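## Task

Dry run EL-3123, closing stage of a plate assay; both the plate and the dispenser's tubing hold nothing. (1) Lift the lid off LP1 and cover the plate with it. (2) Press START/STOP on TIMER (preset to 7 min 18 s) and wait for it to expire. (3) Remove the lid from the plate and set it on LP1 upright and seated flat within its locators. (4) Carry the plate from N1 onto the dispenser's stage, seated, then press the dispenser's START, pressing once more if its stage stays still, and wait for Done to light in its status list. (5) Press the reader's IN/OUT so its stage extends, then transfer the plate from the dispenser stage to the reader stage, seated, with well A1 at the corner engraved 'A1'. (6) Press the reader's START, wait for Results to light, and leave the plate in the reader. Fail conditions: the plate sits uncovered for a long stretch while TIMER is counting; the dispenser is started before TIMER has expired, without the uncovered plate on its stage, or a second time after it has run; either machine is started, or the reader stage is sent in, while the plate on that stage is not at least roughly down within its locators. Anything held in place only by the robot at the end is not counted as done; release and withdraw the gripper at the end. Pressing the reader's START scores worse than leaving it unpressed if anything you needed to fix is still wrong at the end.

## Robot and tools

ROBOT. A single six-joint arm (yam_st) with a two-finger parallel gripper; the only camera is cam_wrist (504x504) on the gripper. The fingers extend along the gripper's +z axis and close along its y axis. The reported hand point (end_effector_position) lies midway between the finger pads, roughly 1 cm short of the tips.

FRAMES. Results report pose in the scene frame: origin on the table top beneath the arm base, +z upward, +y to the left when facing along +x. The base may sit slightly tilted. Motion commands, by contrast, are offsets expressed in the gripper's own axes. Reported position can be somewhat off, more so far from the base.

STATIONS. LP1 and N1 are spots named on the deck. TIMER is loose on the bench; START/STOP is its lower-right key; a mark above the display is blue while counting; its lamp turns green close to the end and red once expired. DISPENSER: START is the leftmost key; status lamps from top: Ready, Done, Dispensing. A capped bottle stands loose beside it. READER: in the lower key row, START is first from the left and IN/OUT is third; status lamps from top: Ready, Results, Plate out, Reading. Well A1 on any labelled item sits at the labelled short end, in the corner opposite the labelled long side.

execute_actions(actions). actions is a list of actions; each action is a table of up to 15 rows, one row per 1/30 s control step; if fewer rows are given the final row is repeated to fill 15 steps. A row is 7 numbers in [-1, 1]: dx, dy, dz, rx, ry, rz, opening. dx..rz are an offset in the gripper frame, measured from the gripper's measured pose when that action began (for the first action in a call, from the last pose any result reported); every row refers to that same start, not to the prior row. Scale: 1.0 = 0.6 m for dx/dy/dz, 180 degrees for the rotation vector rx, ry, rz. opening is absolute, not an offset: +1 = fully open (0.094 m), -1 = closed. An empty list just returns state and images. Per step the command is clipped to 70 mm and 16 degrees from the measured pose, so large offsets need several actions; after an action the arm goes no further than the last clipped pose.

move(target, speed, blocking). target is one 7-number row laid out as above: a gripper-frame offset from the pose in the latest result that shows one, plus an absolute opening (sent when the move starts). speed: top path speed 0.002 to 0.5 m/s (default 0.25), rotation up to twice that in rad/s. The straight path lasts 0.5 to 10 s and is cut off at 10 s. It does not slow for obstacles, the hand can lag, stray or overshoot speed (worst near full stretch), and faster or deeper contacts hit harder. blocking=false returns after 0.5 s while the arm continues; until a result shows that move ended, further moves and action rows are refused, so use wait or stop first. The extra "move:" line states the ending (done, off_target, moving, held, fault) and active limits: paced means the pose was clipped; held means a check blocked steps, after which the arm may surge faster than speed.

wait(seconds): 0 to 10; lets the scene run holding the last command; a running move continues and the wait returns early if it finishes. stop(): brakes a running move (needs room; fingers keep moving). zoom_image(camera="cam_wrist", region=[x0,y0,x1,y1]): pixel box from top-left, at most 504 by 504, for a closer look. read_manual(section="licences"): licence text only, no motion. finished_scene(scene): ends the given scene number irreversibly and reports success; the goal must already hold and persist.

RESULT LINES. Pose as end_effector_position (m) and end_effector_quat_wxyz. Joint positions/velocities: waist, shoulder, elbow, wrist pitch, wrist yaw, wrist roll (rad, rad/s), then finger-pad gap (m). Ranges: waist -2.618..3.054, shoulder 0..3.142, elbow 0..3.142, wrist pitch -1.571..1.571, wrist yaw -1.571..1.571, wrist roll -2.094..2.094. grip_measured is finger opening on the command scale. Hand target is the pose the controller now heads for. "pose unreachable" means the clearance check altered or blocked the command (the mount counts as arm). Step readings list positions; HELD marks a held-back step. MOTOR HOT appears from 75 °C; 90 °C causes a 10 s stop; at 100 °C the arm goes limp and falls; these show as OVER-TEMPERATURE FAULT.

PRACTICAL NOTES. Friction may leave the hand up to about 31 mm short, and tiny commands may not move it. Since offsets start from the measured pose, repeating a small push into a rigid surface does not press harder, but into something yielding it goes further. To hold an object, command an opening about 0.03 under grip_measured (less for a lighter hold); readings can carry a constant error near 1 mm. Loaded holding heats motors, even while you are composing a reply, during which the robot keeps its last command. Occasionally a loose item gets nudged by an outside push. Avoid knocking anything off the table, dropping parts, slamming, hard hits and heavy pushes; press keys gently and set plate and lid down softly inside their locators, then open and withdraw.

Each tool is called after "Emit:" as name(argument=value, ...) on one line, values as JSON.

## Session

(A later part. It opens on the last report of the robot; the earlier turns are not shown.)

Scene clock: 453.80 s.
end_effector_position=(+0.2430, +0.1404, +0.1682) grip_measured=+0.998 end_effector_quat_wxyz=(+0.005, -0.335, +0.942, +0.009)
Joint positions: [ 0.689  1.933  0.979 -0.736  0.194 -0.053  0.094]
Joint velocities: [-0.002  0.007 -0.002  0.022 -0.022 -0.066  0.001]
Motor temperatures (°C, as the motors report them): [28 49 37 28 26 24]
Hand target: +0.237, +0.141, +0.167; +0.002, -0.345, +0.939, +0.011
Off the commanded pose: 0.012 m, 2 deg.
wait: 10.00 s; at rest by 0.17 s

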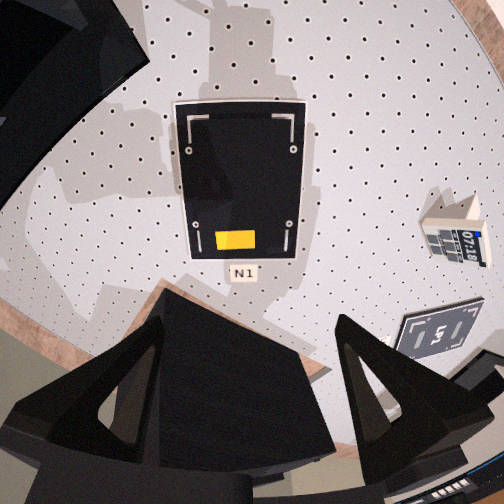

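Emit:
wait(seconds=10)

Emit:
wait(seconds=10)

Emit:
wait(seconds=10)

Emit:
wait(seconds=10)

Emit:
wait(seconds=10)

Emit:
wait(seconds=10)

Emit:
wait(seconds=10)

Emit:
wait(seconds=10)

Emit:
wait(seconds=10)

Emit:
wait(seconds=10)

Emit:
wait(seconds=10)

Emit:
wait(seconds=10)

Emit:
wait(seconds=10)

Emit:
wait(seconds=10)

Emit:
wait(seconds=10)

Emit:
wait(seconds=10)

Emit:
wait(seconds=10)

Emit:
wait(seconds=10)

Emit:
zoom_image(camera="cam_wrist", region=[400,180,504,284])

Scene clock: 478.07 s.
end_effector_position=(+0.2430, +0.1404, +0.1682) grip_measured=+0.998 end_effector_quat_wxyz=(+0.005, -0.335, +0.942, +0.009)
Joint positions: [ 0.689  1.933  0.979 -0.736  0.194 -0.053  0.094]
Joint velocities: [ 0.012 -0.012  0.012 -0.037  0.007 -0.066 -0.   ]
Motor temperatures (°C, as the motors report them): [28 49 37 28 26 24]
Hand target: +0.237, +0.141, +0.167; +0.002, -0.345, +0.939, +0.011
Off the commanded pose: 0.012 m, 2 deg.
wait: 10.00 s; at rest from the start

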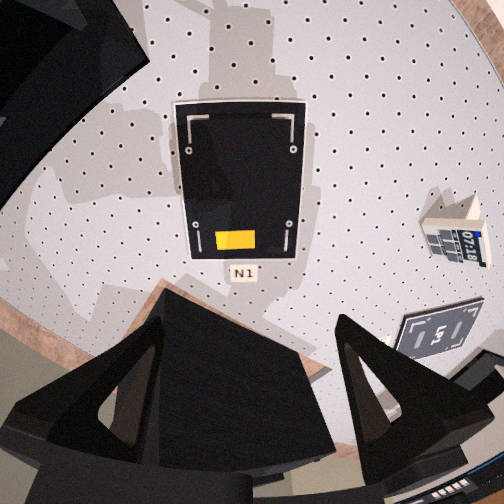

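Scene clock: 488.07 s.
end_effector_position=(+0.2430, +0.1404, +0.1682) grip_measured=+0.998 end_effector_quat_wxyz=(+0.005, -0.335, +0.942, +0.009)
Joint positions: [ 0.689  1.933  0.979 -0.736  0.194 -0.053  0.094]
Joint velocities: [-0.032 -0.017  0.002 -0.022 -0.007 -0.095 -0.   ]
Motor temperatures (°C, as the motors report them): [28 49 37 28 26 24]
Hand target: +0.237, +0.141, +0.167; +0.002, -0.345, +0.939, +0.011
Off the commanded pose: 0.012 m, 2 deg.
wait: 10.00 s; at rest by 0.17 s

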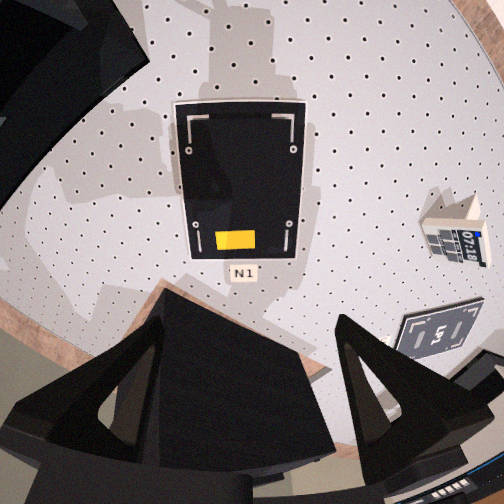

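Scene clock: 498.07 s.
end_effector_position=(+0.2430, +0.1404, +0.1682) grip_measured=+0.998 end_effector_quat_wxyz=(+0.005, -0.335, +0.942, +0.009)
Joint positions: [ 0.689  1.933  0.979 -0.736  0.194 -0.053  0.094]
Joint velocities: [-0.017 -0.007 -0.017 -0.007  0.022  0.051 -0.   ]
Motor temperatures (°C, as the motors report them): [28 49 37 28 26 24]
Hand target: +0.237, +0.141, +0.167; +0.002, -0.345, +0.939, +0.011
Off the commanded pose: 0.012 m, 2 deg.
wait: 10.00 s; at rest by 0.17 s

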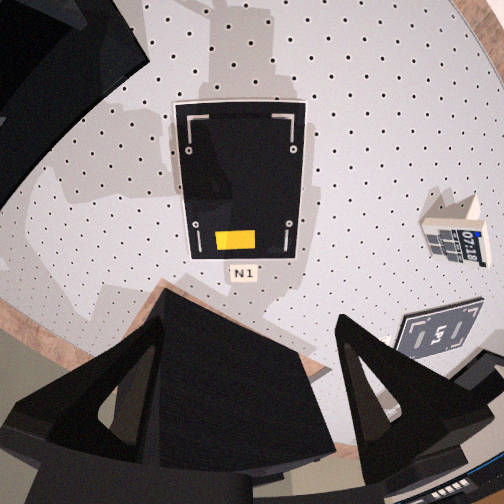

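Scene clock: 508.07 s.
end_effector_position=(+0.2430, +0.1404, +0.1682) grip_measured=+0.998 end_effector_quat_wxyz=(+0.005, -0.335, +0.942, +0.009)
Joint positions: [ 0.689  1.933  0.979 -0.736  0.194 -0.053  0.094]
Joint velocities: [ 0.002 -0.002 -0.007 -0.022  0.022  0.081  0.   ]
Motor temperatures (°C, as the motors report them): [28 49 37 28 26 24]
Hand target: +0.237, +0.141, +0.167; +0.002, -0.345, +0.939, +0.011
Off the commanded pose: 0.012 m, 2 deg.
wait: 10.00 s; at rest by 0.17 s

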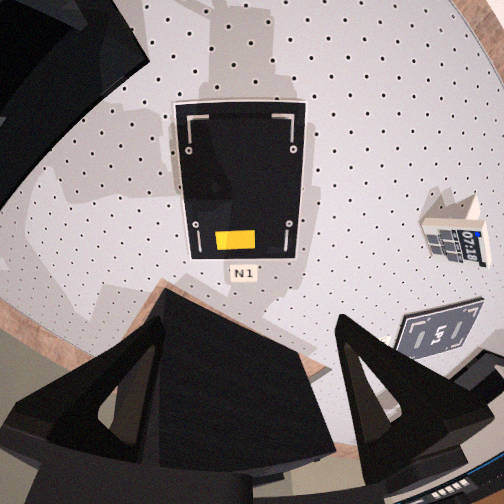

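Scene clock: 518.07 s.
end_effector_position=(+0.2430, +0.1404, +0.1682) grip_measured=+0.998 end_effector_quat_wxyz=(+0.005, -0.335, +0.942, +0.009)
Joint positions: [ 0.689  1.933  0.979 -0.736  0.194 -0.053  0.094]
Joint velocities: [ 0.002 -0.017 -0.017  0.022 -0.022  0.007  0.001]
Motor temperatures (°C, as the motors report them): [28 49 37 28 26 24]
Hand target: +0.237, +0.141, +0.167; +0.002, -0.345, +0.939, +0.011
Off the commanded pose: 0.012 m, 2 deg.
wait: 10.00 s; at rest by 0.17 s

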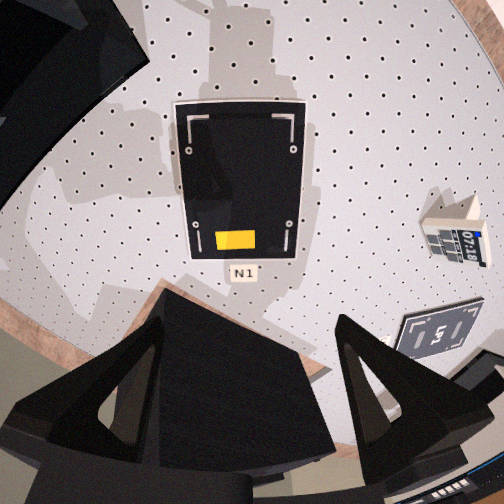

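Scene clock: 528.07 s.
end_effector_position=(+0.2430, +0.1404, +0.1682) grip_measured=+0.998 end_effector_quat_wxyz=(+0.005, -0.335, +0.942, +0.009)
Joint positions: [ 0.689  1.933  0.979 -0.736  0.194 -0.053  0.094]
Joint velocities: [-0.002 -0.012 -0.002  0.022  0.037  0.051  0.   ]
Motor temperatures (°C, as the motors report them): [28 49 37 28 26 24]
Hand target: +0.237, +0.141, +0.167; +0.002, -0.345, +0.939, +0.011
Off the commanded pose: 0.012 m, 2 deg.
wait: 10.00 s; at rest by 0.17 s

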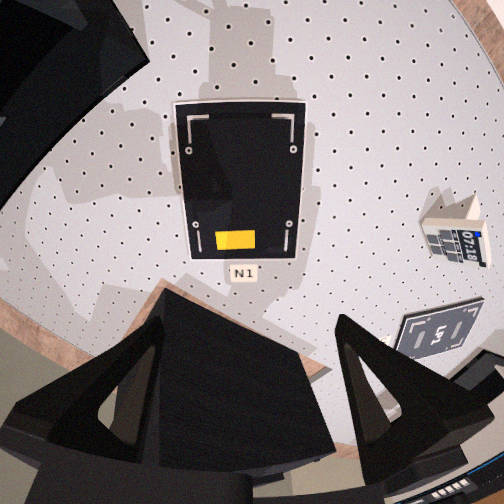

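Scene clock: 538.07 s.
end_effector_position=(+0.2430, +0.1404, +0.1682) grip_measured=+0.998 end_effector_quat_wxyz=(+0.005, -0.335, +0.942, +0.009)
Joint positions: [ 0.689  1.933  0.979 -0.736  0.194 -0.053  0.094]
Joint velocities: [-0.007 -0.007 -0.012  0.007 -0.051 -0.022 -0.   ]
Motor temperatures (°C, as the motors report them): [28 49 37 28 26 24]
Hand target: +0.237, +0.141, +0.167; +0.002, -0.345, +0.939, +0.011
Off the commanded pose: 0.012 m, 2 deg.
wait: 10.00 s; at rest by 0.17 s

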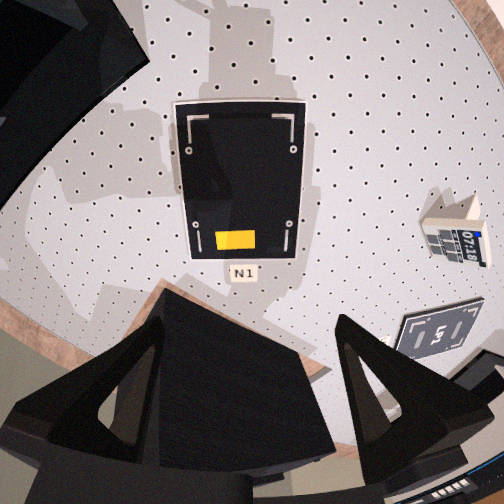

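Scene clock: 548.07 s.
end_effector_position=(+0.2430, +0.1404, +0.1682) grip_measured=+0.998 end_effector_quat_wxyz=(+0.005, -0.335, +0.942, +0.009)
Joint positions: [ 0.689  1.933  0.979 -0.736  0.194 -0.053  0.094]
Joint velocities: [ 0.012 -0.002 -0.007  0.095  0.022  0.051 -0.001]
Motor temperatures (°C, as the motors report them): [28 49 37 28 26 24]
Hand target: +0.237, +0.141, +0.167; +0.002, -0.345, +0.939, +0.011
Off the commanded pose: 0.012 m, 2 deg.
wait: 10.00 s; at rest by 0.17 s

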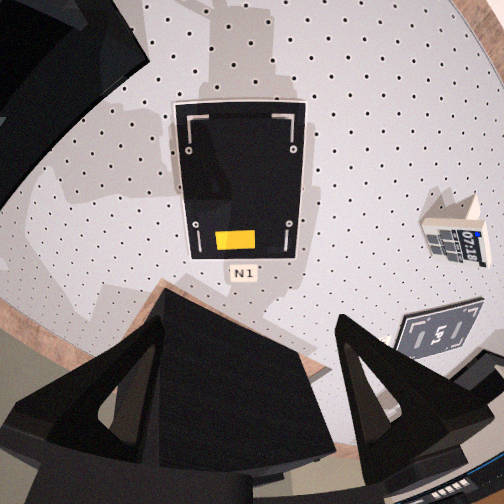

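Scene clock: 558.07 s.
end_effector_position=(+0.2430, +0.1404, +0.1682) grip_measured=+0.998 end_effector_quat_wxyz=(+0.005, -0.335, +0.942, +0.009)
Joint positions: [ 0.689  1.933  0.979 -0.736  0.194 -0.053  0.094]
Joint velocities: [-0.027  0.002 -0.002  0.051  0.007  0.037  0.   ]
Motor temperatures (°C, as the motors report them): [28 49 37 28 26 24]
Hand target: +0.237, +0.141, +0.167; +0.002, -0.345, +0.939, +0.011
Off the commanded pose: 0.012 m, 2 deg.
wait: 10.00 s; at rest by 0.17 s

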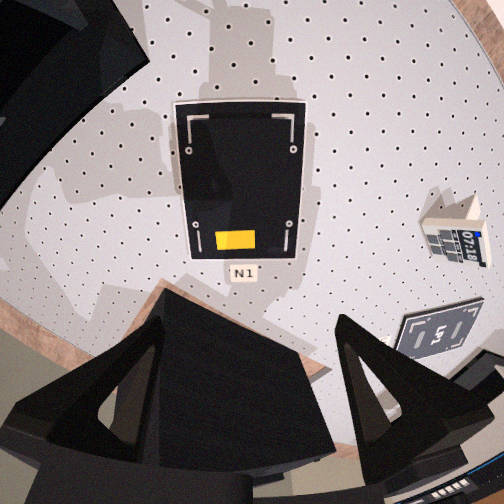

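Scene clock: 568.07 s.
end_effector_position=(+0.2430, +0.1404, +0.1682) grip_measured=+0.998 end_effector_quat_wxyz=(+0.005, -0.335, +0.942, +0.009)
Joint positions: [ 0.689  1.933  0.979 -0.736  0.194 -0.053  0.094]
Joint velocities: [-0.007 -0.007 -0.007 -0.081 -0.037  0.007 -0.001]
Motor temperatures (°C, as the motors report them): [28 49 36 28 26 24]
Hand target: +0.237, +0.141, +0.167; +0.002, -0.345, +0.939, +0.011
Off the commanded pose: 0.012 m, 2 deg.
wait: 10.00 s; at rest by 0.17 s

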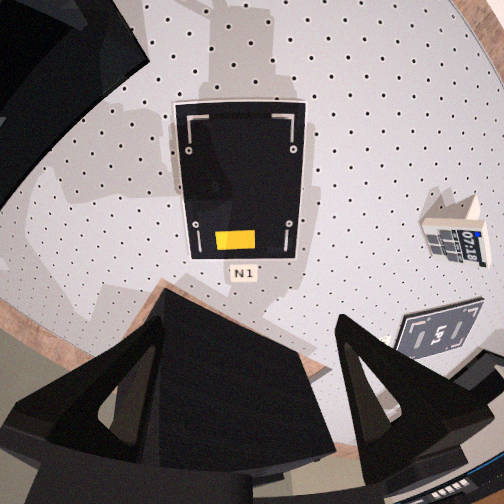

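Scene clock: 578.07 s.
end_effector_position=(+0.2430, +0.1404, +0.1682) grip_measured=+0.998 end_effector_quat_wxyz=(+0.005, -0.335, +0.942, +0.009)
Joint positions: [ 0.689  1.933  0.979 -0.736  0.194 -0.053  0.094]
Joint velocities: [-0.002  0.017  0.002 -0.037  0.037 -0.022  0.   ]
Motor temperatures (°C, as the motors report them): [28 49 36 28 26 24]
Hand target: +0.237, +0.141, +0.167; +0.002, -0.345, +0.939, +0.011
Off the commanded pose: 0.012 m, 2 deg.
wait: 10.00 s; at rest by 0.17 s

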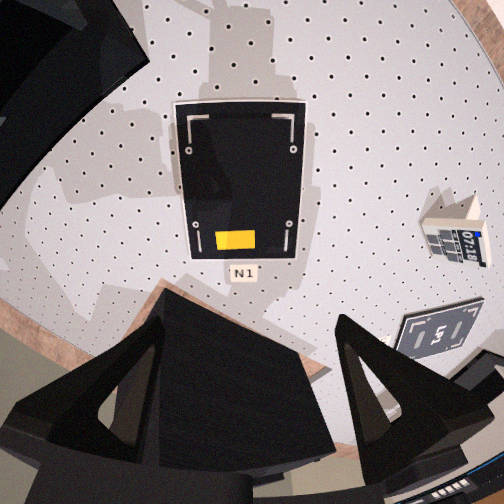

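Scene clock: 588.07 s.
end_effector_position=(+0.2430, +0.1404, +0.1682) grip_measured=+0.998 end_effector_quat_wxyz=(+0.005, -0.335, +0.942, +0.009)
Joint positions: [ 0.689  1.933  0.979 -0.736  0.194 -0.053  0.094]
Joint velocities: [ 0.017  0.002 -0.002 -0.066  0.007 -0.037  0.001]
Motor temperatures (°C, as the motors report them): [28 49 36 28 26 24]
Hand target: +0.237, +0.141, +0.167; +0.002, -0.345, +0.939, +0.011
Off the commanded pose: 0.012 m, 2 deg.
wait: 10.00 s; at rest by 0.17 s

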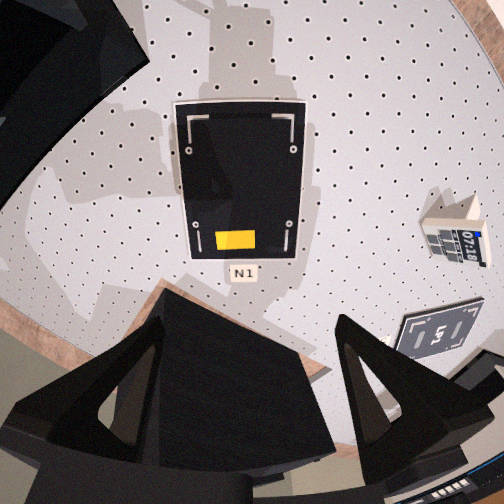

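Scene clock: 598.07 s.
end_effector_position=(+0.2430, +0.1404, +0.1682) grip_measured=+0.998 end_effector_quat_wxyz=(+0.005, -0.335, +0.942, +0.009)
Joint positions: [ 0.689  1.933  0.979 -0.736  0.194 -0.053  0.094]
Joint velocities: [-0.027 -0.002  0.007 -0.022  0.022  0.066 -0.001]
Motor temperatures (°C, as the motors report them): [28 49 36 28 26 24]
Hand target: +0.237, +0.141, +0.167; +0.002, -0.345, +0.939, +0.011
Off the commanded pose: 0.012 m, 2 deg.
wait: 10.00 s; at rest by 0.17 s

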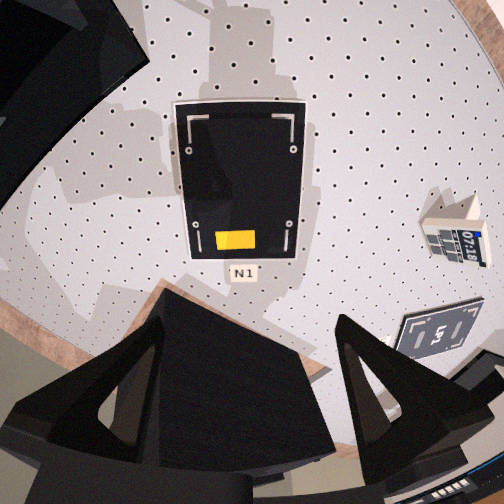

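Scene clock: 608.07 s.
end_effector_position=(+0.2430, +0.1404, +0.1682) grip_measured=+0.998 end_effector_quat_wxyz=(+0.005, -0.335, +0.942, +0.009)
Joint positions: [ 0.689  1.933  0.979 -0.736  0.194 -0.053  0.094]
Joint velocities: [-0.002 -0.017  0.002 -0.007 -0.022  0.007  0.001]
Motor temperatures (°C, as the motors report them): [28 49 36 28 26 24]
Hand target: +0.237, +0.141, +0.167; +0.002, -0.345, +0.939, +0.011
Off the commanded pose: 0.012 m, 2 deg.
wait: 10.00 s; at rest by 0.17 s

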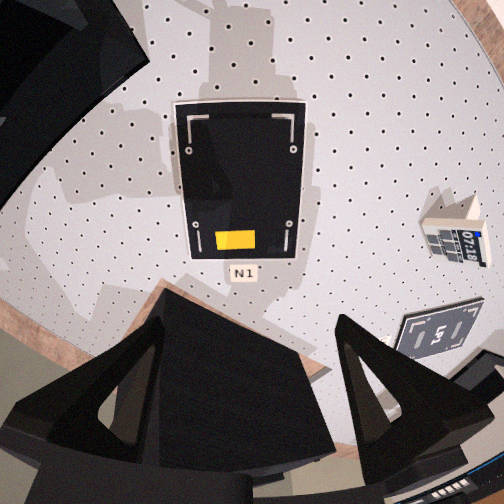

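Scene clock: 618.07 s.
end_effector_position=(+0.2430, +0.1404, +0.1682) grip_measured=+0.998 end_effector_quat_wxyz=(+0.005, -0.335, +0.942, +0.009)
Joint positions: [ 0.689  1.933  0.979 -0.736  0.194 -0.053  0.094]
Joint velocities: [-0.002 -0.002 -0.007 -0.066 -0.051  0.022  0.   ]
Motor temperatures (°C, as the motors report them): [28 49 36 28 26 24]
Hand target: +0.237, +0.141, +0.167; +0.002, -0.345, +0.939, +0.011
Off the commanded pose: 0.012 m, 2 deg.
wait: 10.00 s; at rest by 0.17 s

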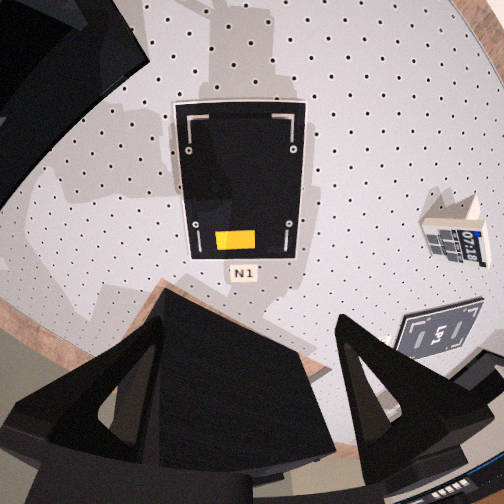

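Scene clock: 628.07 s.
end_effector_position=(+0.2430, +0.1404, +0.1682) grip_measured=+0.998 end_effector_quat_wxyz=(+0.005, -0.335, +0.942, +0.009)
Joint positions: [ 0.689  1.933  0.979 -0.736  0.194 -0.053  0.094]
Joint velocities: [-0.007  0.002 -0.022 -0.022  0.007 -0.037 -0.001]
Motor temperatures (°C, as the motors report them): [28 49 36 28 26 24]
Hand target: +0.237, +0.141, +0.167; +0.002, -0.345, +0.939, +0.011
Off the commanded pose: 0.012 m, 2 deg.
wait: 10.00 s; at rest by 0.17 s

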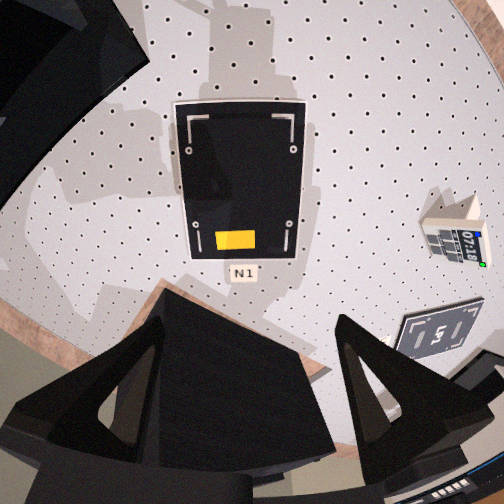

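Scene clock: 638.07 s.
end_effector_position=(+0.2430, +0.1404, +0.1682) grip_measured=+0.998 end_effector_quat_wxyz=(+0.005, -0.335, +0.942, +0.009)
Joint positions: [ 0.689  1.933  0.979 -0.736  0.194 -0.053  0.094]
Joint velocities: [-0.012  0.022  0.017 -0.037 -0.051 -0.095  0.001]
Motor temperatures (°C, as the motors report them): [28 49 36 28 26 24]
Hand target: +0.237, +0.141, +0.167; +0.002, -0.345, +0.939, +0.011
Off the commanded pose: 0.012 m, 2 deg.
wait: 10.00 s; at rest by 0.17 s

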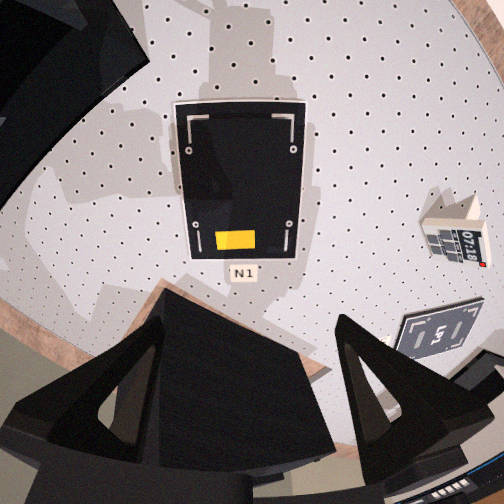

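Scene clock: 648.07 s.
end_effector_position=(+0.2430, +0.1404, +0.1682) grip_measured=+0.998 end_effector_quat_wxyz=(+0.005, -0.335, +0.942, +0.009)
Joint positions: [ 0.689  1.933  0.979 -0.736  0.194 -0.053  0.094]
Joint velocities: [ 0.002  0.002 -0.007  0.007 -0.066  0.007 -0.   ]
Motor temperatures (°C, as the motors report them): [28 49 36 28 26 24]
Hand target: +0.237, +0.141, +0.167; +0.002, -0.345, +0.939, +0.011
Off the commanded pose: 0.012 m, 2 deg.
wait: 10.00 s; at rest by 0.17 s

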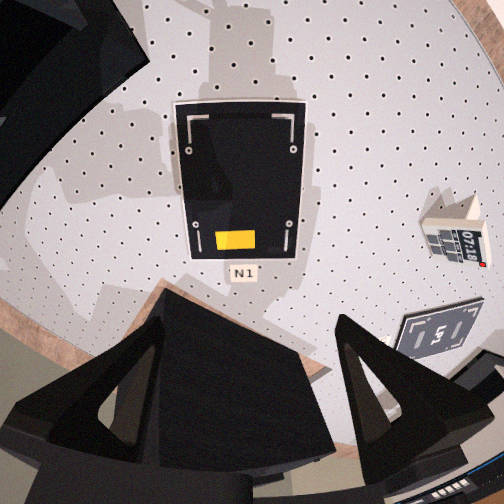

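Region (400, 180, 504, 284) of cam_wrist's 504x504 image, scaled by 4.846, with more detail than that image has.

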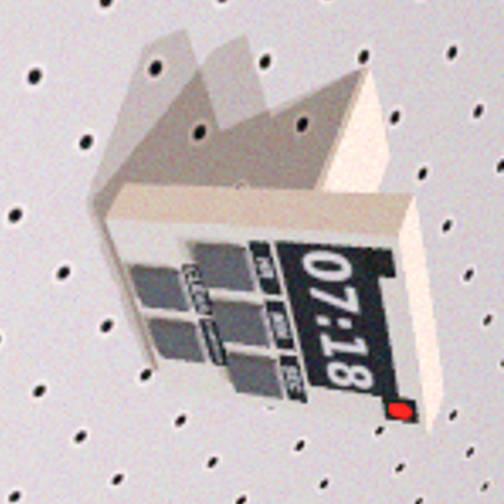

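Emit:
move(target=[-0.045,0.007,0.167,0.005,0,-0.008,1], speed=0.12)

Scene clock: 654.20 s.
end_effector_position=(+0.2538, +0.1612, +0.0723) grip_measured=+0.998 end_effector_quat_wxyz=(-0.001, -0.350, +0.937, +0.003)
Joint positions: [ 0.662  2.27   0.979 -0.407  0.205 -0.11   0.094]
Joint velocities: [-0.017  0.002 -0.002  0.037 -0.007 -0.022 -0.   ]
Motor temperatures (°C, as the motors report them): [28 49 36 28 26 24]
Hand target: +0.264, +0.162, +0.070; +0.008, -0.347, +0.938, +0.002
Off the commanded pose: 0.009 m, 1 deg.
move: done

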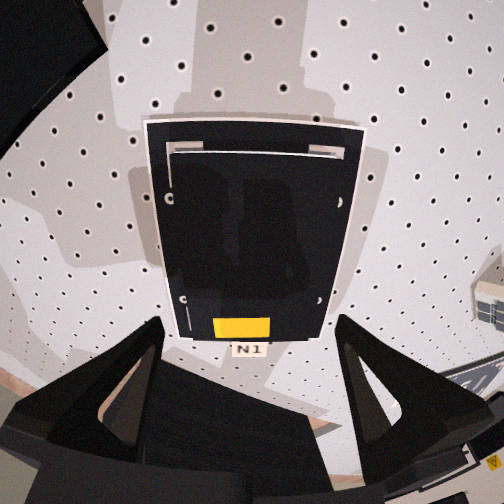

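Emit:
move(target=[-0.04,-0.012,0.03,0,0,0.008,1], speed=0.05)

Scene clock: 658.00 s.
end_effector_position=(+0.2730, +0.1729, +0.0595) grip_measured=+0.998 end_effector_quat_wxyz=(+0.002, -0.343, +0.939, +0.005)
Joint positions: [ 0.649  2.358  1.076 -0.407  0.205 -0.11   0.094]
Joint velocities: [ 0.007  0.002 -0.007  0.022 -0.007 -0.066  0.001]
Motor temperatures (°C, as the motors report them): [28 49 37 28 26 24]
Hand target: +0.277, +0.172, +0.055; -0.001, -0.338, +0.941, +0.004
Off the commanded pose: 0.007 m, 1 deg.
move: done

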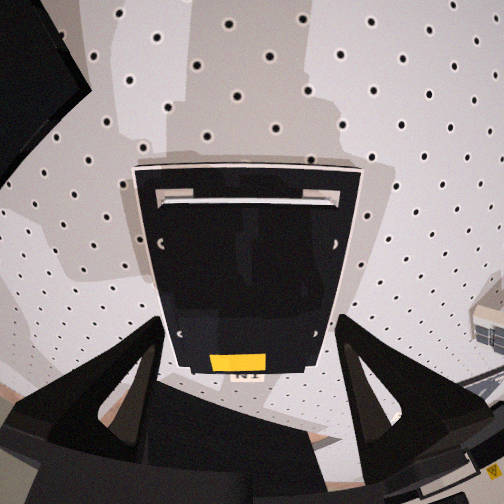

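Emit:
move(target=[0.008,0,0.043,0,0,0,1], speed=0.04)

Scene clock: 662.70 s.
end_effector_position=(+0.2776, +0.1799, +0.0447) grip_measured=+0.998 end_effector_quat_wxyz=(+0.017, -0.344, +0.939, +0.008)
Joint positions: [ 0.649  2.407  1.076 -0.326  0.205 -0.118  0.094]
Joint velocities: [-0.012  0.002 -0.012  0.007  0.007 -0.007 -0.001]
Motor temperatures (°C, as the motors report them): [28 49 37 28 26 24]
Hand target: +0.270, +0.170, +0.034; +0.002, -0.343, +0.939, +0.005
Off the commanded pose: 0.017 m, 2 deg.
move: off_target

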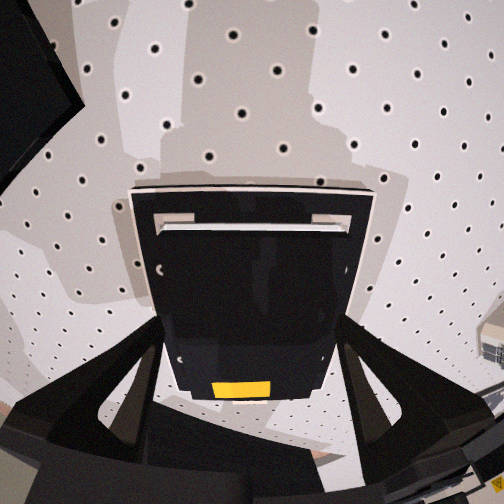

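Emit:
move(target=[0.022,-0.006,0.012,0.006,0.016,0,1], speed=0.03)

Scene clock: 666.57 s.
end_effector_position=(+0.2769, +0.1760, +0.0446) grip_measured=+0.998 end_effector_quat_wxyz=(+0.014, -0.345, +0.938, -0.001)
Joint positions: [ 0.649  2.407  1.076 -0.338  0.222 -0.119  0.094]
Joint velocities: [-0.007  0.002  0.002  0.125  0.037  0.007  0.001]
Motor temperatures (°C, as the motors report them): [28 50 36 28 26 24]
Hand target: +0.270, +0.169, +0.037; -0.003, -0.344, +0.939, -0.009
Off the commanded pose: 0.012 m, 2 deg.
move: off_target

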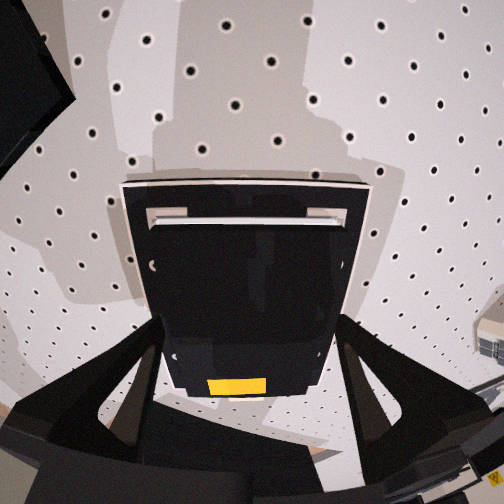

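Emit:
move(target=[0.03,0,0.022,0,0.02,0,1], speed=0.03)

Scene clock: 670.77 s.
end_effector_position=(+0.2715, +0.1735, +0.0391) grip_measured=+0.998 end_effector_quat_wxyz=(+0.003, -0.348, +0.938, -0.004)
Joint positions: [ 0.649  2.424  1.076 -0.344  0.223 -0.119  0.094]
Joint velocities: [-0.002 -0.007 -0.017  0.037 -0.007 -0.066 -0.   ]
Motor temperatures (°C, as the motors report them): [28 50 36 28 26 24]
Hand target: +0.264, +0.165, +0.031; -0.016, -0.345, +0.938, -0.012
Off the commanded pose: 0.015 m, 2 deg.
move: off_target

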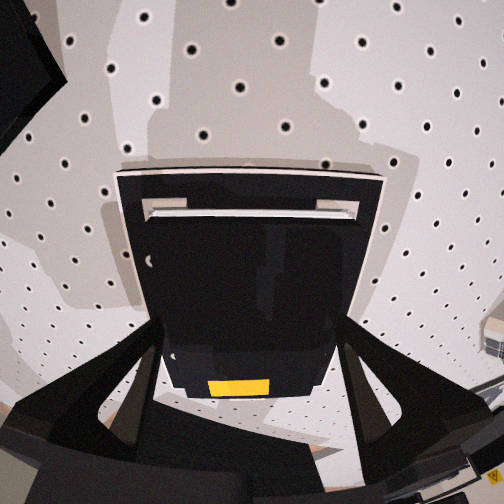

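Emit:
move(target=[0,0,0,0,0,0,0.72])

Emit:
move(target=[-0.01,0,-0.17,0,0,0,0.72], speed=0.06)

Scene clock: 674.60 s.
end_effector_position=(+0.2715, +0.1735, +0.0391) grip_measured=+0.768 end_effector_quat_wxyz=(+0.003, -0.348, +0.938, -0.004)
Joint positions: [ 0.649  2.424  1.076 -0.344  0.223 -0.119  0.083]
Joint velocities: [-0.012 -0.012  0.007 -0.066  0.022 -0.007  0.   ]
Motor temperatures (°C, as the motors report them): [28 50 36 28 26 24]
Hand target: +0.271, +0.174, +0.039; +0.003, -0.348, +0.938, -0.004
Off the commanded pose: 0.000 m, 0 deg.
move: done

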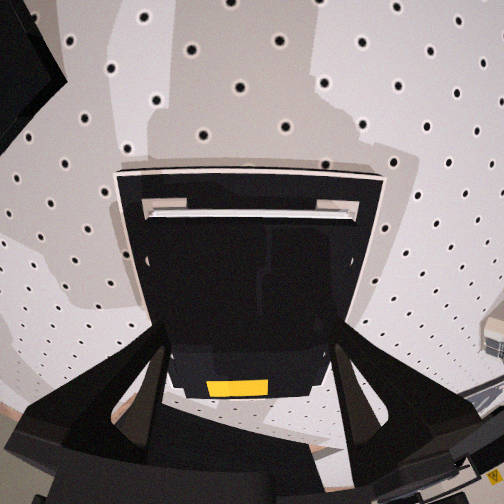

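Scene clock: 676.80 s.
end_effector_position=(+0.2694, +0.1711, +0.1299) grip_measured=+0.768 end_effector_quat_wxyz=(-0.009, -0.349, +0.937, -0.012)
Joint positions: [ 0.708  2.183  1.142 -0.692  0.223 -0.055  0.083]
Joint velocities: [ 0.022  0.007  0.002  0.066 -0.095 -0.037 -0.001]
Motor temperatures (°C, as the motors report them): [28 50 36 28 26 24]
Hand target: +0.273, +0.178, +0.140; +0.003, -0.348, +0.938, -0.006
Off the commanded pose: 0.014 m, 2 deg.
move: off_target

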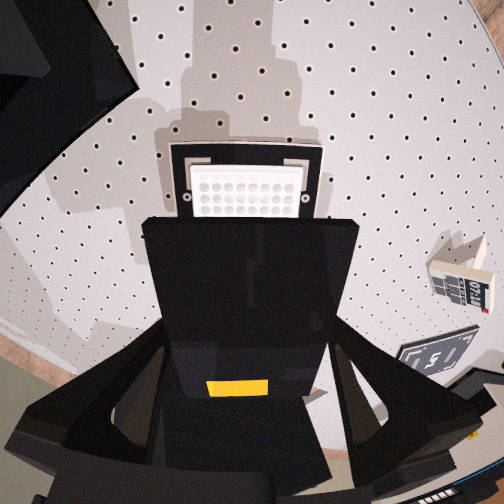

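Emit:
move(target=[0.40,-0.535,0,0,0,0.466,0.72], speed=0.2)

Scene clock: 685.03 s.
end_effector_position=(+0.2988, -0.2167, +0.1429) grip_measured=+0.768 end_effector_quat_wxyz=(+0.011, +0.360, +0.933, +0.001)
Joint positions: [-0.473  1.886  1.205 -0.727  0.196  0.176  0.083]
Joint velocities: [ 0.002 -0.017  0.022 -0.081 -0.007  0.051 -0.   ]
Motor temperatures (°C, as the motors report them): [28 51 37 27 26 24]
Hand target: +0.299, -0.218, +0.139; +0.003, +0.367, +0.930, +0.006
Off the commanded pose: 0.012 m, 2 deg.
move: off_target

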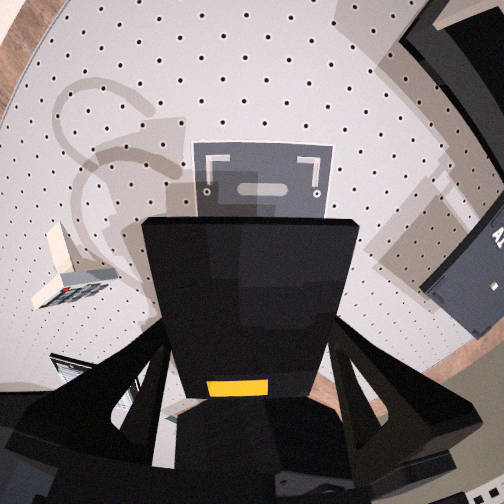

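Emit:
move(target=[0.003,-0.022,0.15,0.003,0.008,0.006,0.72], speed=0.08)

Scene clock: 691.37 s.
end_effector_position=(+0.2986, -0.2301, +0.0627) grip_measured=+0.768 end_effector_quat_wxyz=(+0.008, +0.370, +0.929, -0.002)
Joint positions: [-0.545  2.099  1.176 -0.475  0.193  0.126  0.083]
Joint velocities: [ 0.012 -0.002  0.012 -0.037  0.081  0.007  0.001]
Motor temperatures (°C, as the motors report them): [28 51 37 27 26 24]
Hand target: +0.291, -0.227, +0.054; -0.001, +0.370, +0.929, +0.003
Off the commanded pose: 0.013 m, 1 deg.
move: off_target

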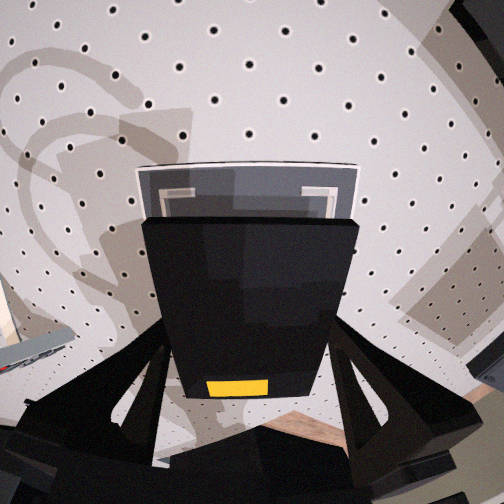

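Emit:
move(target=[0.018,-0.004,0.052,0,0.008,-0.006,0.72], speed=0.04)

Scene clock: 695.40 s.
end_effector_position=(+0.3001, -0.2310, +0.0426) grip_measured=+0.768 end_effector_quat_wxyz=(+0.010, +0.364, +0.931, -0.004)
Joint positions: [-0.555  2.158  1.176 -0.409  0.192  0.101  0.083]
Joint velocities: [-0.012 -0.007  0.012  0.022 -0.066 -0.051  0.   ]
Motor temperatures (°C, as the motors report them): [28 51 37 27 26 24]
Hand target: +0.290, -0.225, +0.032; -0.004, +0.362, +0.932, +0.003
Off the commanded pose: 0.017 m, 2 deg.
move: off_target

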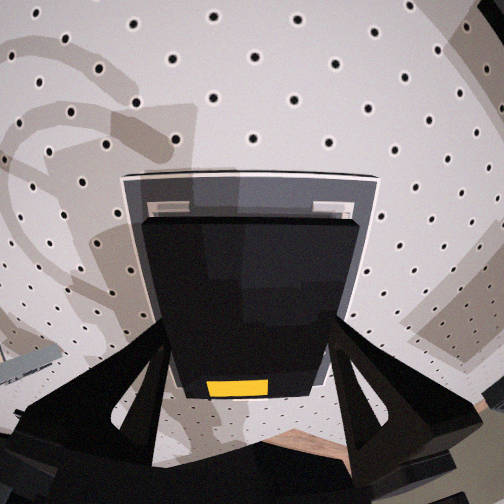

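Emit:
move(target=[0.03,-0.004,0.028,0,0.02,0,0.72], speed=0.025)

Scene clock: 699.30 s.
end_effector_position=(+0.2968, -0.2262, +0.0346) grip_measured=+0.768 end_effector_quat_wxyz=(+0.000, +0.361, +0.932, +0.000)
Joint positions: [-0.555  2.182  1.176 -0.407  0.19   0.1    0.083]
Joint velocities: [-0.027  0.002 -0.007 -0.037 -0.022 -0.095 -0.001]
Motor temperatures (°C, as the motors report them): [28 52 37 27 26 24]
Hand target: +0.286, -0.221, +0.026; -0.019, +0.364, +0.931, +0.008
Off the commanded pose: 0.016 m, 2 deg.
move: off_target

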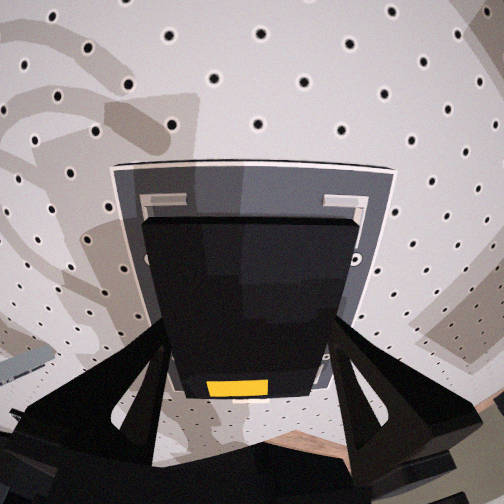

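Emit:
move(target=[0.012,-0.007,0.022,0.007,0.008,0.003,0.72], speed=0.02)

Scene clock: 703.30 s.
end_effector_position=(+0.2946, -0.2259, +0.0310) grip_measured=+0.768 end_effector_quat_wxyz=(-0.005, +0.361, +0.933, -0.004)
Joint positions: [-0.555  2.193  1.176 -0.403  0.201  0.1    0.083]
Joint velocities: [-0.012 -0.017  0.007  0.037  0.007  0.037 -0.   ]
Motor temperatures (°C, as the motors report them): [28 52 37 27 26 24]
Hand target: +0.289, -0.225, +0.022; -0.015, +0.366, +0.930, -0.005
Off the commanded pose: 0.011 m, 1 deg.
move: off_target

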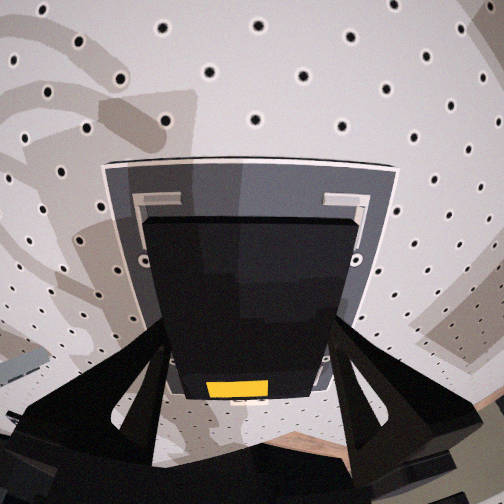

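Needs ~4 mm outward via the wrist.

Emit:
move(target=[-0.009,0,0,0,-0.007,0,0.72], speed=0.02)

Scene clock: 706.07 s.
end_effector_position=(+0.2946, -0.2259, +0.0310) grip_measured=+0.768 end_effector_quat_wxyz=(-0.005, +0.361, +0.933, -0.004)
Joint positions: [-0.555  2.193  1.176 -0.403  0.201  0.1    0.083]
Joint velocities: [-0.002  0.017 -0.012 -0.037 -0.037 -0.022  0.   ]
Motor temperatures (°C, as the motors report them): [28 52 37 27 26 24]
Hand target: +0.299, -0.230, +0.031; +0.005, +0.361, +0.933, -0.008
Off the commanded pose: 0.005 m, 1 deg.
move: done

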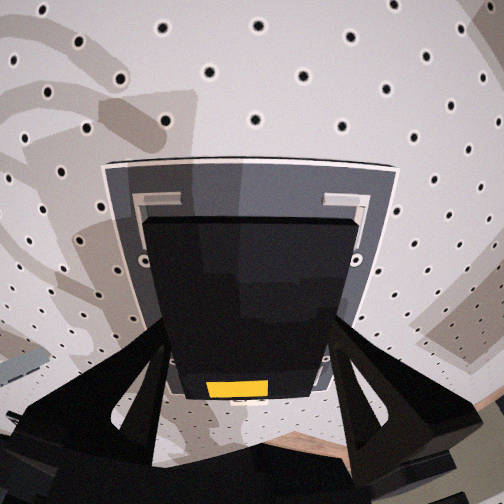

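Emit:
move(target=[-0.016,0,0,0,-0.0125,0,0.72], speed=0.02)

Scene clock: 709.47 s.
end_effector_position=(+0.2948, -0.2261, +0.0310) grip_measured=+0.768 end_effector_quat_wxyz=(-0.004, +0.361, +0.933, -0.004)
Joint positions: [-0.555  2.193  1.176 -0.402  0.201  0.1    0.083]
Joint velocities: [ 0.022 -0.002 -0.012 -0.007  0.051 -0.051 -0.   ]
Motor temperatures (°C, as the motors report them): [28 52 37 28 26 24]
Hand target: +0.302, -0.232, +0.031; +0.013, +0.360, +0.933, -0.011
Off the commanded pose: 0.009 m, 2 deg.
move: done

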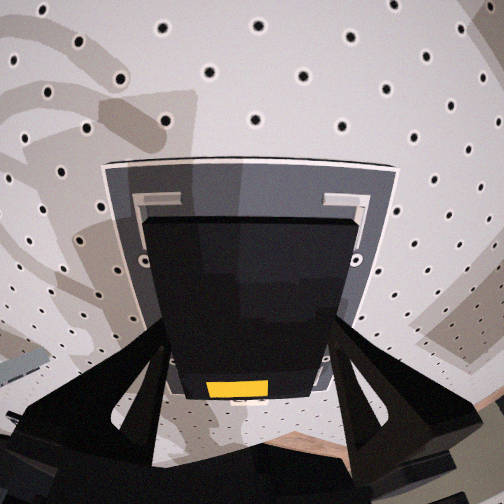

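Emit:
move(target=[-0.022,0,-0.016,0,-0.014,0,0.72], speed=0.02)

Scene clock: 713.50 s.
end_effector_position=(+0.2950, -0.2263, +0.0316) grip_measured=+0.768 end_effector_quat_wxyz=(-0.004, +0.361, +0.933, -0.004)
Joint positions: [-0.555  2.191  1.176 -0.403  0.201  0.1    0.083]
Joint velocities: [-0.017 -0.042 -0.007 -0.051 -0.022  0.022  0.001]
Motor temperatures (°C, as the motors report them): [28 53 37 28 26 24]
Hand target: +0.304, -0.235, +0.041; +0.016, +0.360, +0.933, -0.012
Off the commanded pose: 0.016 m, 2 deg.
move: off_target

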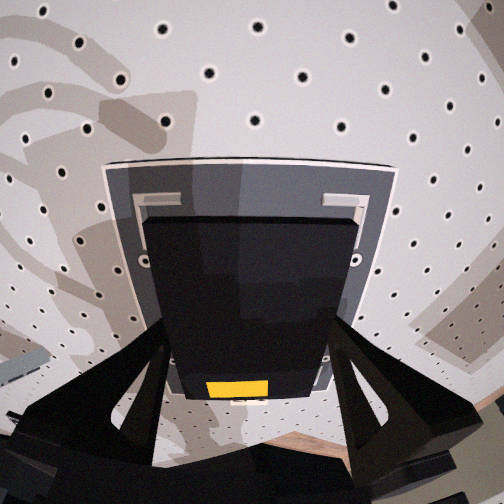

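Emit:
move(target=[-0.014,0,-0.003,0,-0.011,0,0.72], speed=0.02)

Scene clock: 717.40 s.
end_effector_position=(+0.2951, -0.2264, +0.0316) grip_measured=+0.768 end_effector_quat_wxyz=(-0.003, +0.361, +0.933, -0.004)
Joint positions: [-0.555  2.191  1.176 -0.402  0.201  0.1    0.083]
Joint velocities: [-0.002  0.007  0.017  0.007  0.051  0.022 -0.   ]
Motor temperatures (°C, as the motors report them): [28 54 37 28 26 24]
Hand target: +0.301, -0.232, +0.034; +0.012, +0.361, +0.933, -0.010
Off the commanded pose: 0.008 m, 2 deg.
move: done

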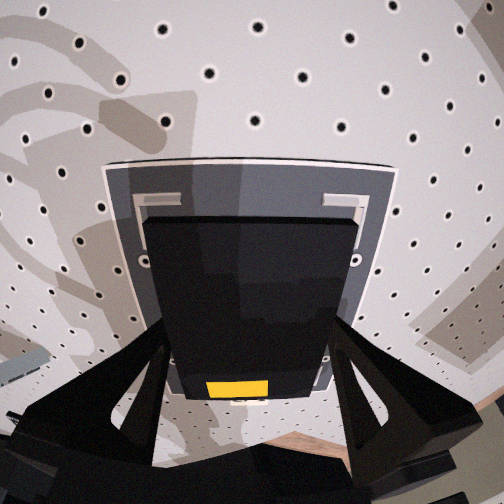

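Emit:
zoom_image(camera="cam_wrist", region=[100,150,400,300])

Region (100, 150, 400, 300) of cam_wrist's 504x504 image, scaled by 1.680, with more detail than that image has.

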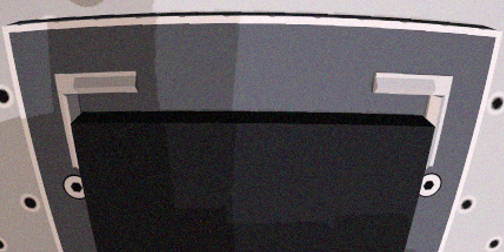

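Emit:
move(target=[-0.03,0,-0.005,0,-0.024,0,0.72], speed=0.01)

Scene clock: 726.30 s.
end_effector_position=(+0.2957, -0.2269, +0.0316) grip_measured=+0.768 end_effector_quat_wxyz=(-0.002, +0.360, +0.933, -0.005)
Joint positions: [-0.555  2.191  1.176 -0.399  0.201  0.098  0.083]
Joint velocities: [-0.002  0.007 -0.007  0.022  0.037 -0.007 -0.   ]
Motor temperatures (°C, as the motors report them): [28 55 36 28 26 24]
Hand target: +0.308, -0.238, +0.035; +0.031, +0.360, +0.932, -0.018
Off the commanded pose: 0.018 m, 4 deg.
move: off_target

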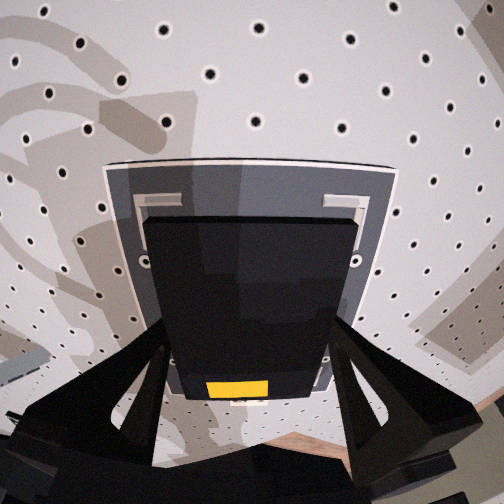

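The lid is jammed on the near locators; lifting and re-descending.

Emit:
move(target=[-0.012,0,-0.04,0,-0.006,0,0.72], speed=0.03)

Scene clock: 730.37 s.
end_effector_position=(+0.2942, -0.2291, +0.0456) grip_measured=+0.768 end_effector_quat_wxyz=(-0.002, +0.360, +0.933, -0.004)
Joint positions: [-0.555  2.149  1.176 -0.442  0.2    0.098  0.083]
Joint velocities: [ 0.002 -0.002 -0.007 -0.081  0.022  0.037  0.   ]
Motor temperatures (°C, as the motors report them): [28 56 36 28 26 24]
Hand target: +0.301, -0.231, +0.055; +0.007, +0.360, +0.933, -0.008
Off the commanded pose: 0.012 m, 1 deg.
move: off_target

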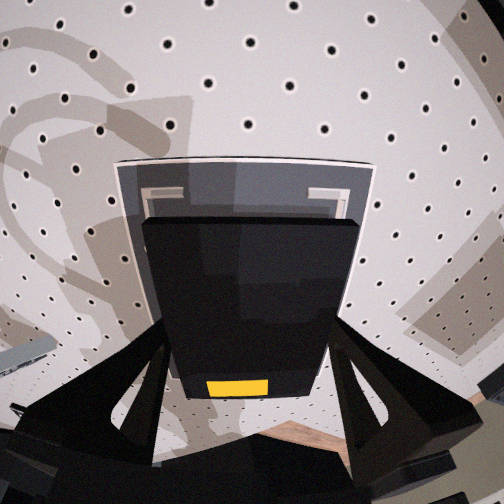

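Emit:
move(target=[0.014,0.003,0.036,0,0.006,0,0.72], speed=0.025)

Scene clock: 736.03 s.
end_effector_position=(+0.2956, -0.2271, +0.0333) grip_measured=+0.768 end_effector_quat_wxyz=(-0.002, +0.360, +0.933, -0.004)
Joint positions: [-0.555  2.186  1.176 -0.404  0.2    0.098  0.083]
Joint velocities: [-0.007  0.012 -0.002  0.022  0.037 -0.037  0.   ]
Motor temperatures (°C, as the motors report them): [28 57 37 28 26 24]
Hand target: +0.289, -0.223, +0.024; -0.011, +0.360, +0.933, -0.001
Off the commanded pose: 0.012 m, 1 deg.
move: off_target

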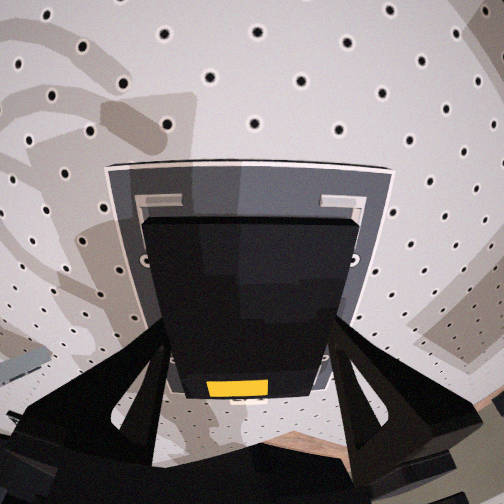

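Emit:
move(target=[-0.012,0,0,0,-0.009,0,0.72], speed=0.015)

Scene clock: 740.47 s.
end_effector_position=(+0.2988, -0.2295, +0.0333) grip_measured=+0.768 end_effector_quat_wxyz=(+0.006, +0.362, +0.932, -0.007)
Joint positions: [-0.555  2.186  1.176 -0.388  0.2    0.098  0.083]
Joint velocities: [ 0.002 -0.002  0.002 -0.022 -0.022 -0.022  0.   ]
Motor temperatures (°C, as the motors report them): [28 57 36 28 26 24]
Hand target: +0.301, -0.232, +0.033; +0.011, +0.360, +0.933, -0.010
Off the commanded pose: 0.003 m, 1 deg.
move: done

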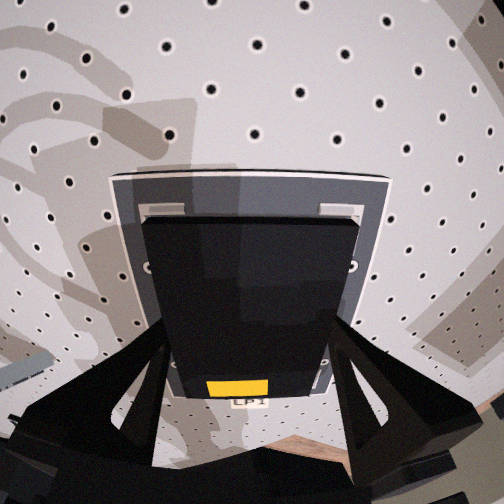

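Emit:
move(target=[0.014,0,0.021,0,0.006,0,0.72], speed=0.015)

Scene clock: 743.87 s.
end_effector_position=(+0.3001, -0.2305, +0.0333) grip_measured=+0.768 end_effector_quat_wxyz=(+0.009, +0.362, +0.932, -0.007)
Joint positions: [-0.555  2.186  1.176 -0.381  0.2    0.098  0.083]
Joint velocities: [-0.012 -0.002  0.007 -0.037 -0.022  0.022 -0.   ]
Motor temperatures (°C, as the motors report them): [28 57 36 28 26 24]
Hand target: +0.292, -0.224, +0.021; -0.003, +0.362, +0.932, -0.003
Off the commanded pose: 0.016 m, 1 deg.
move: off_target

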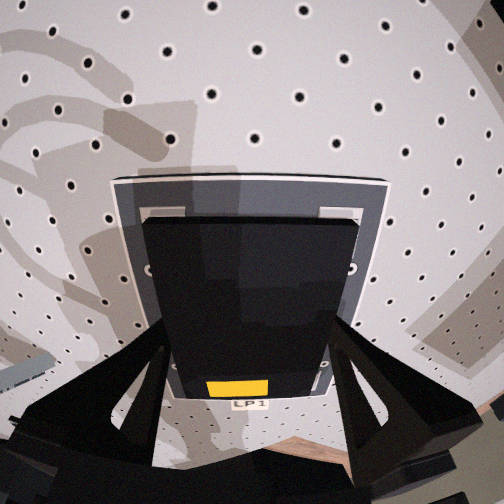

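Emit:
move(target=[0.015,0,0.021,0,0.012,0,0.72], speed=0.015)

Scene clock: 750.23 s.
end_effector_position=(+0.2991, -0.2296, +0.0315) grip_measured=+0.768 end_effector_quat_wxyz=(+0.006, +0.362, +0.932, -0.007)
Joint positions: [-0.555  2.192  1.176 -0.381  0.202  0.098  0.083]
Joint velocities: [ 0.017 -0.002  0.012  0.037 -0.037  0.007  0.001]
Motor temperatures (°C, as the motors report them): [28 56 36 28 26 24]
Hand target: +0.294, -0.225, +0.021; -0.008, +0.363, +0.932, -0.001
Off the commanded pose: 0.013 m, 2 deg.
move: off_target

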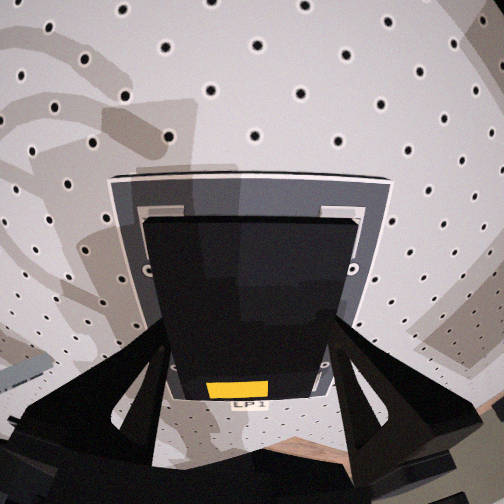

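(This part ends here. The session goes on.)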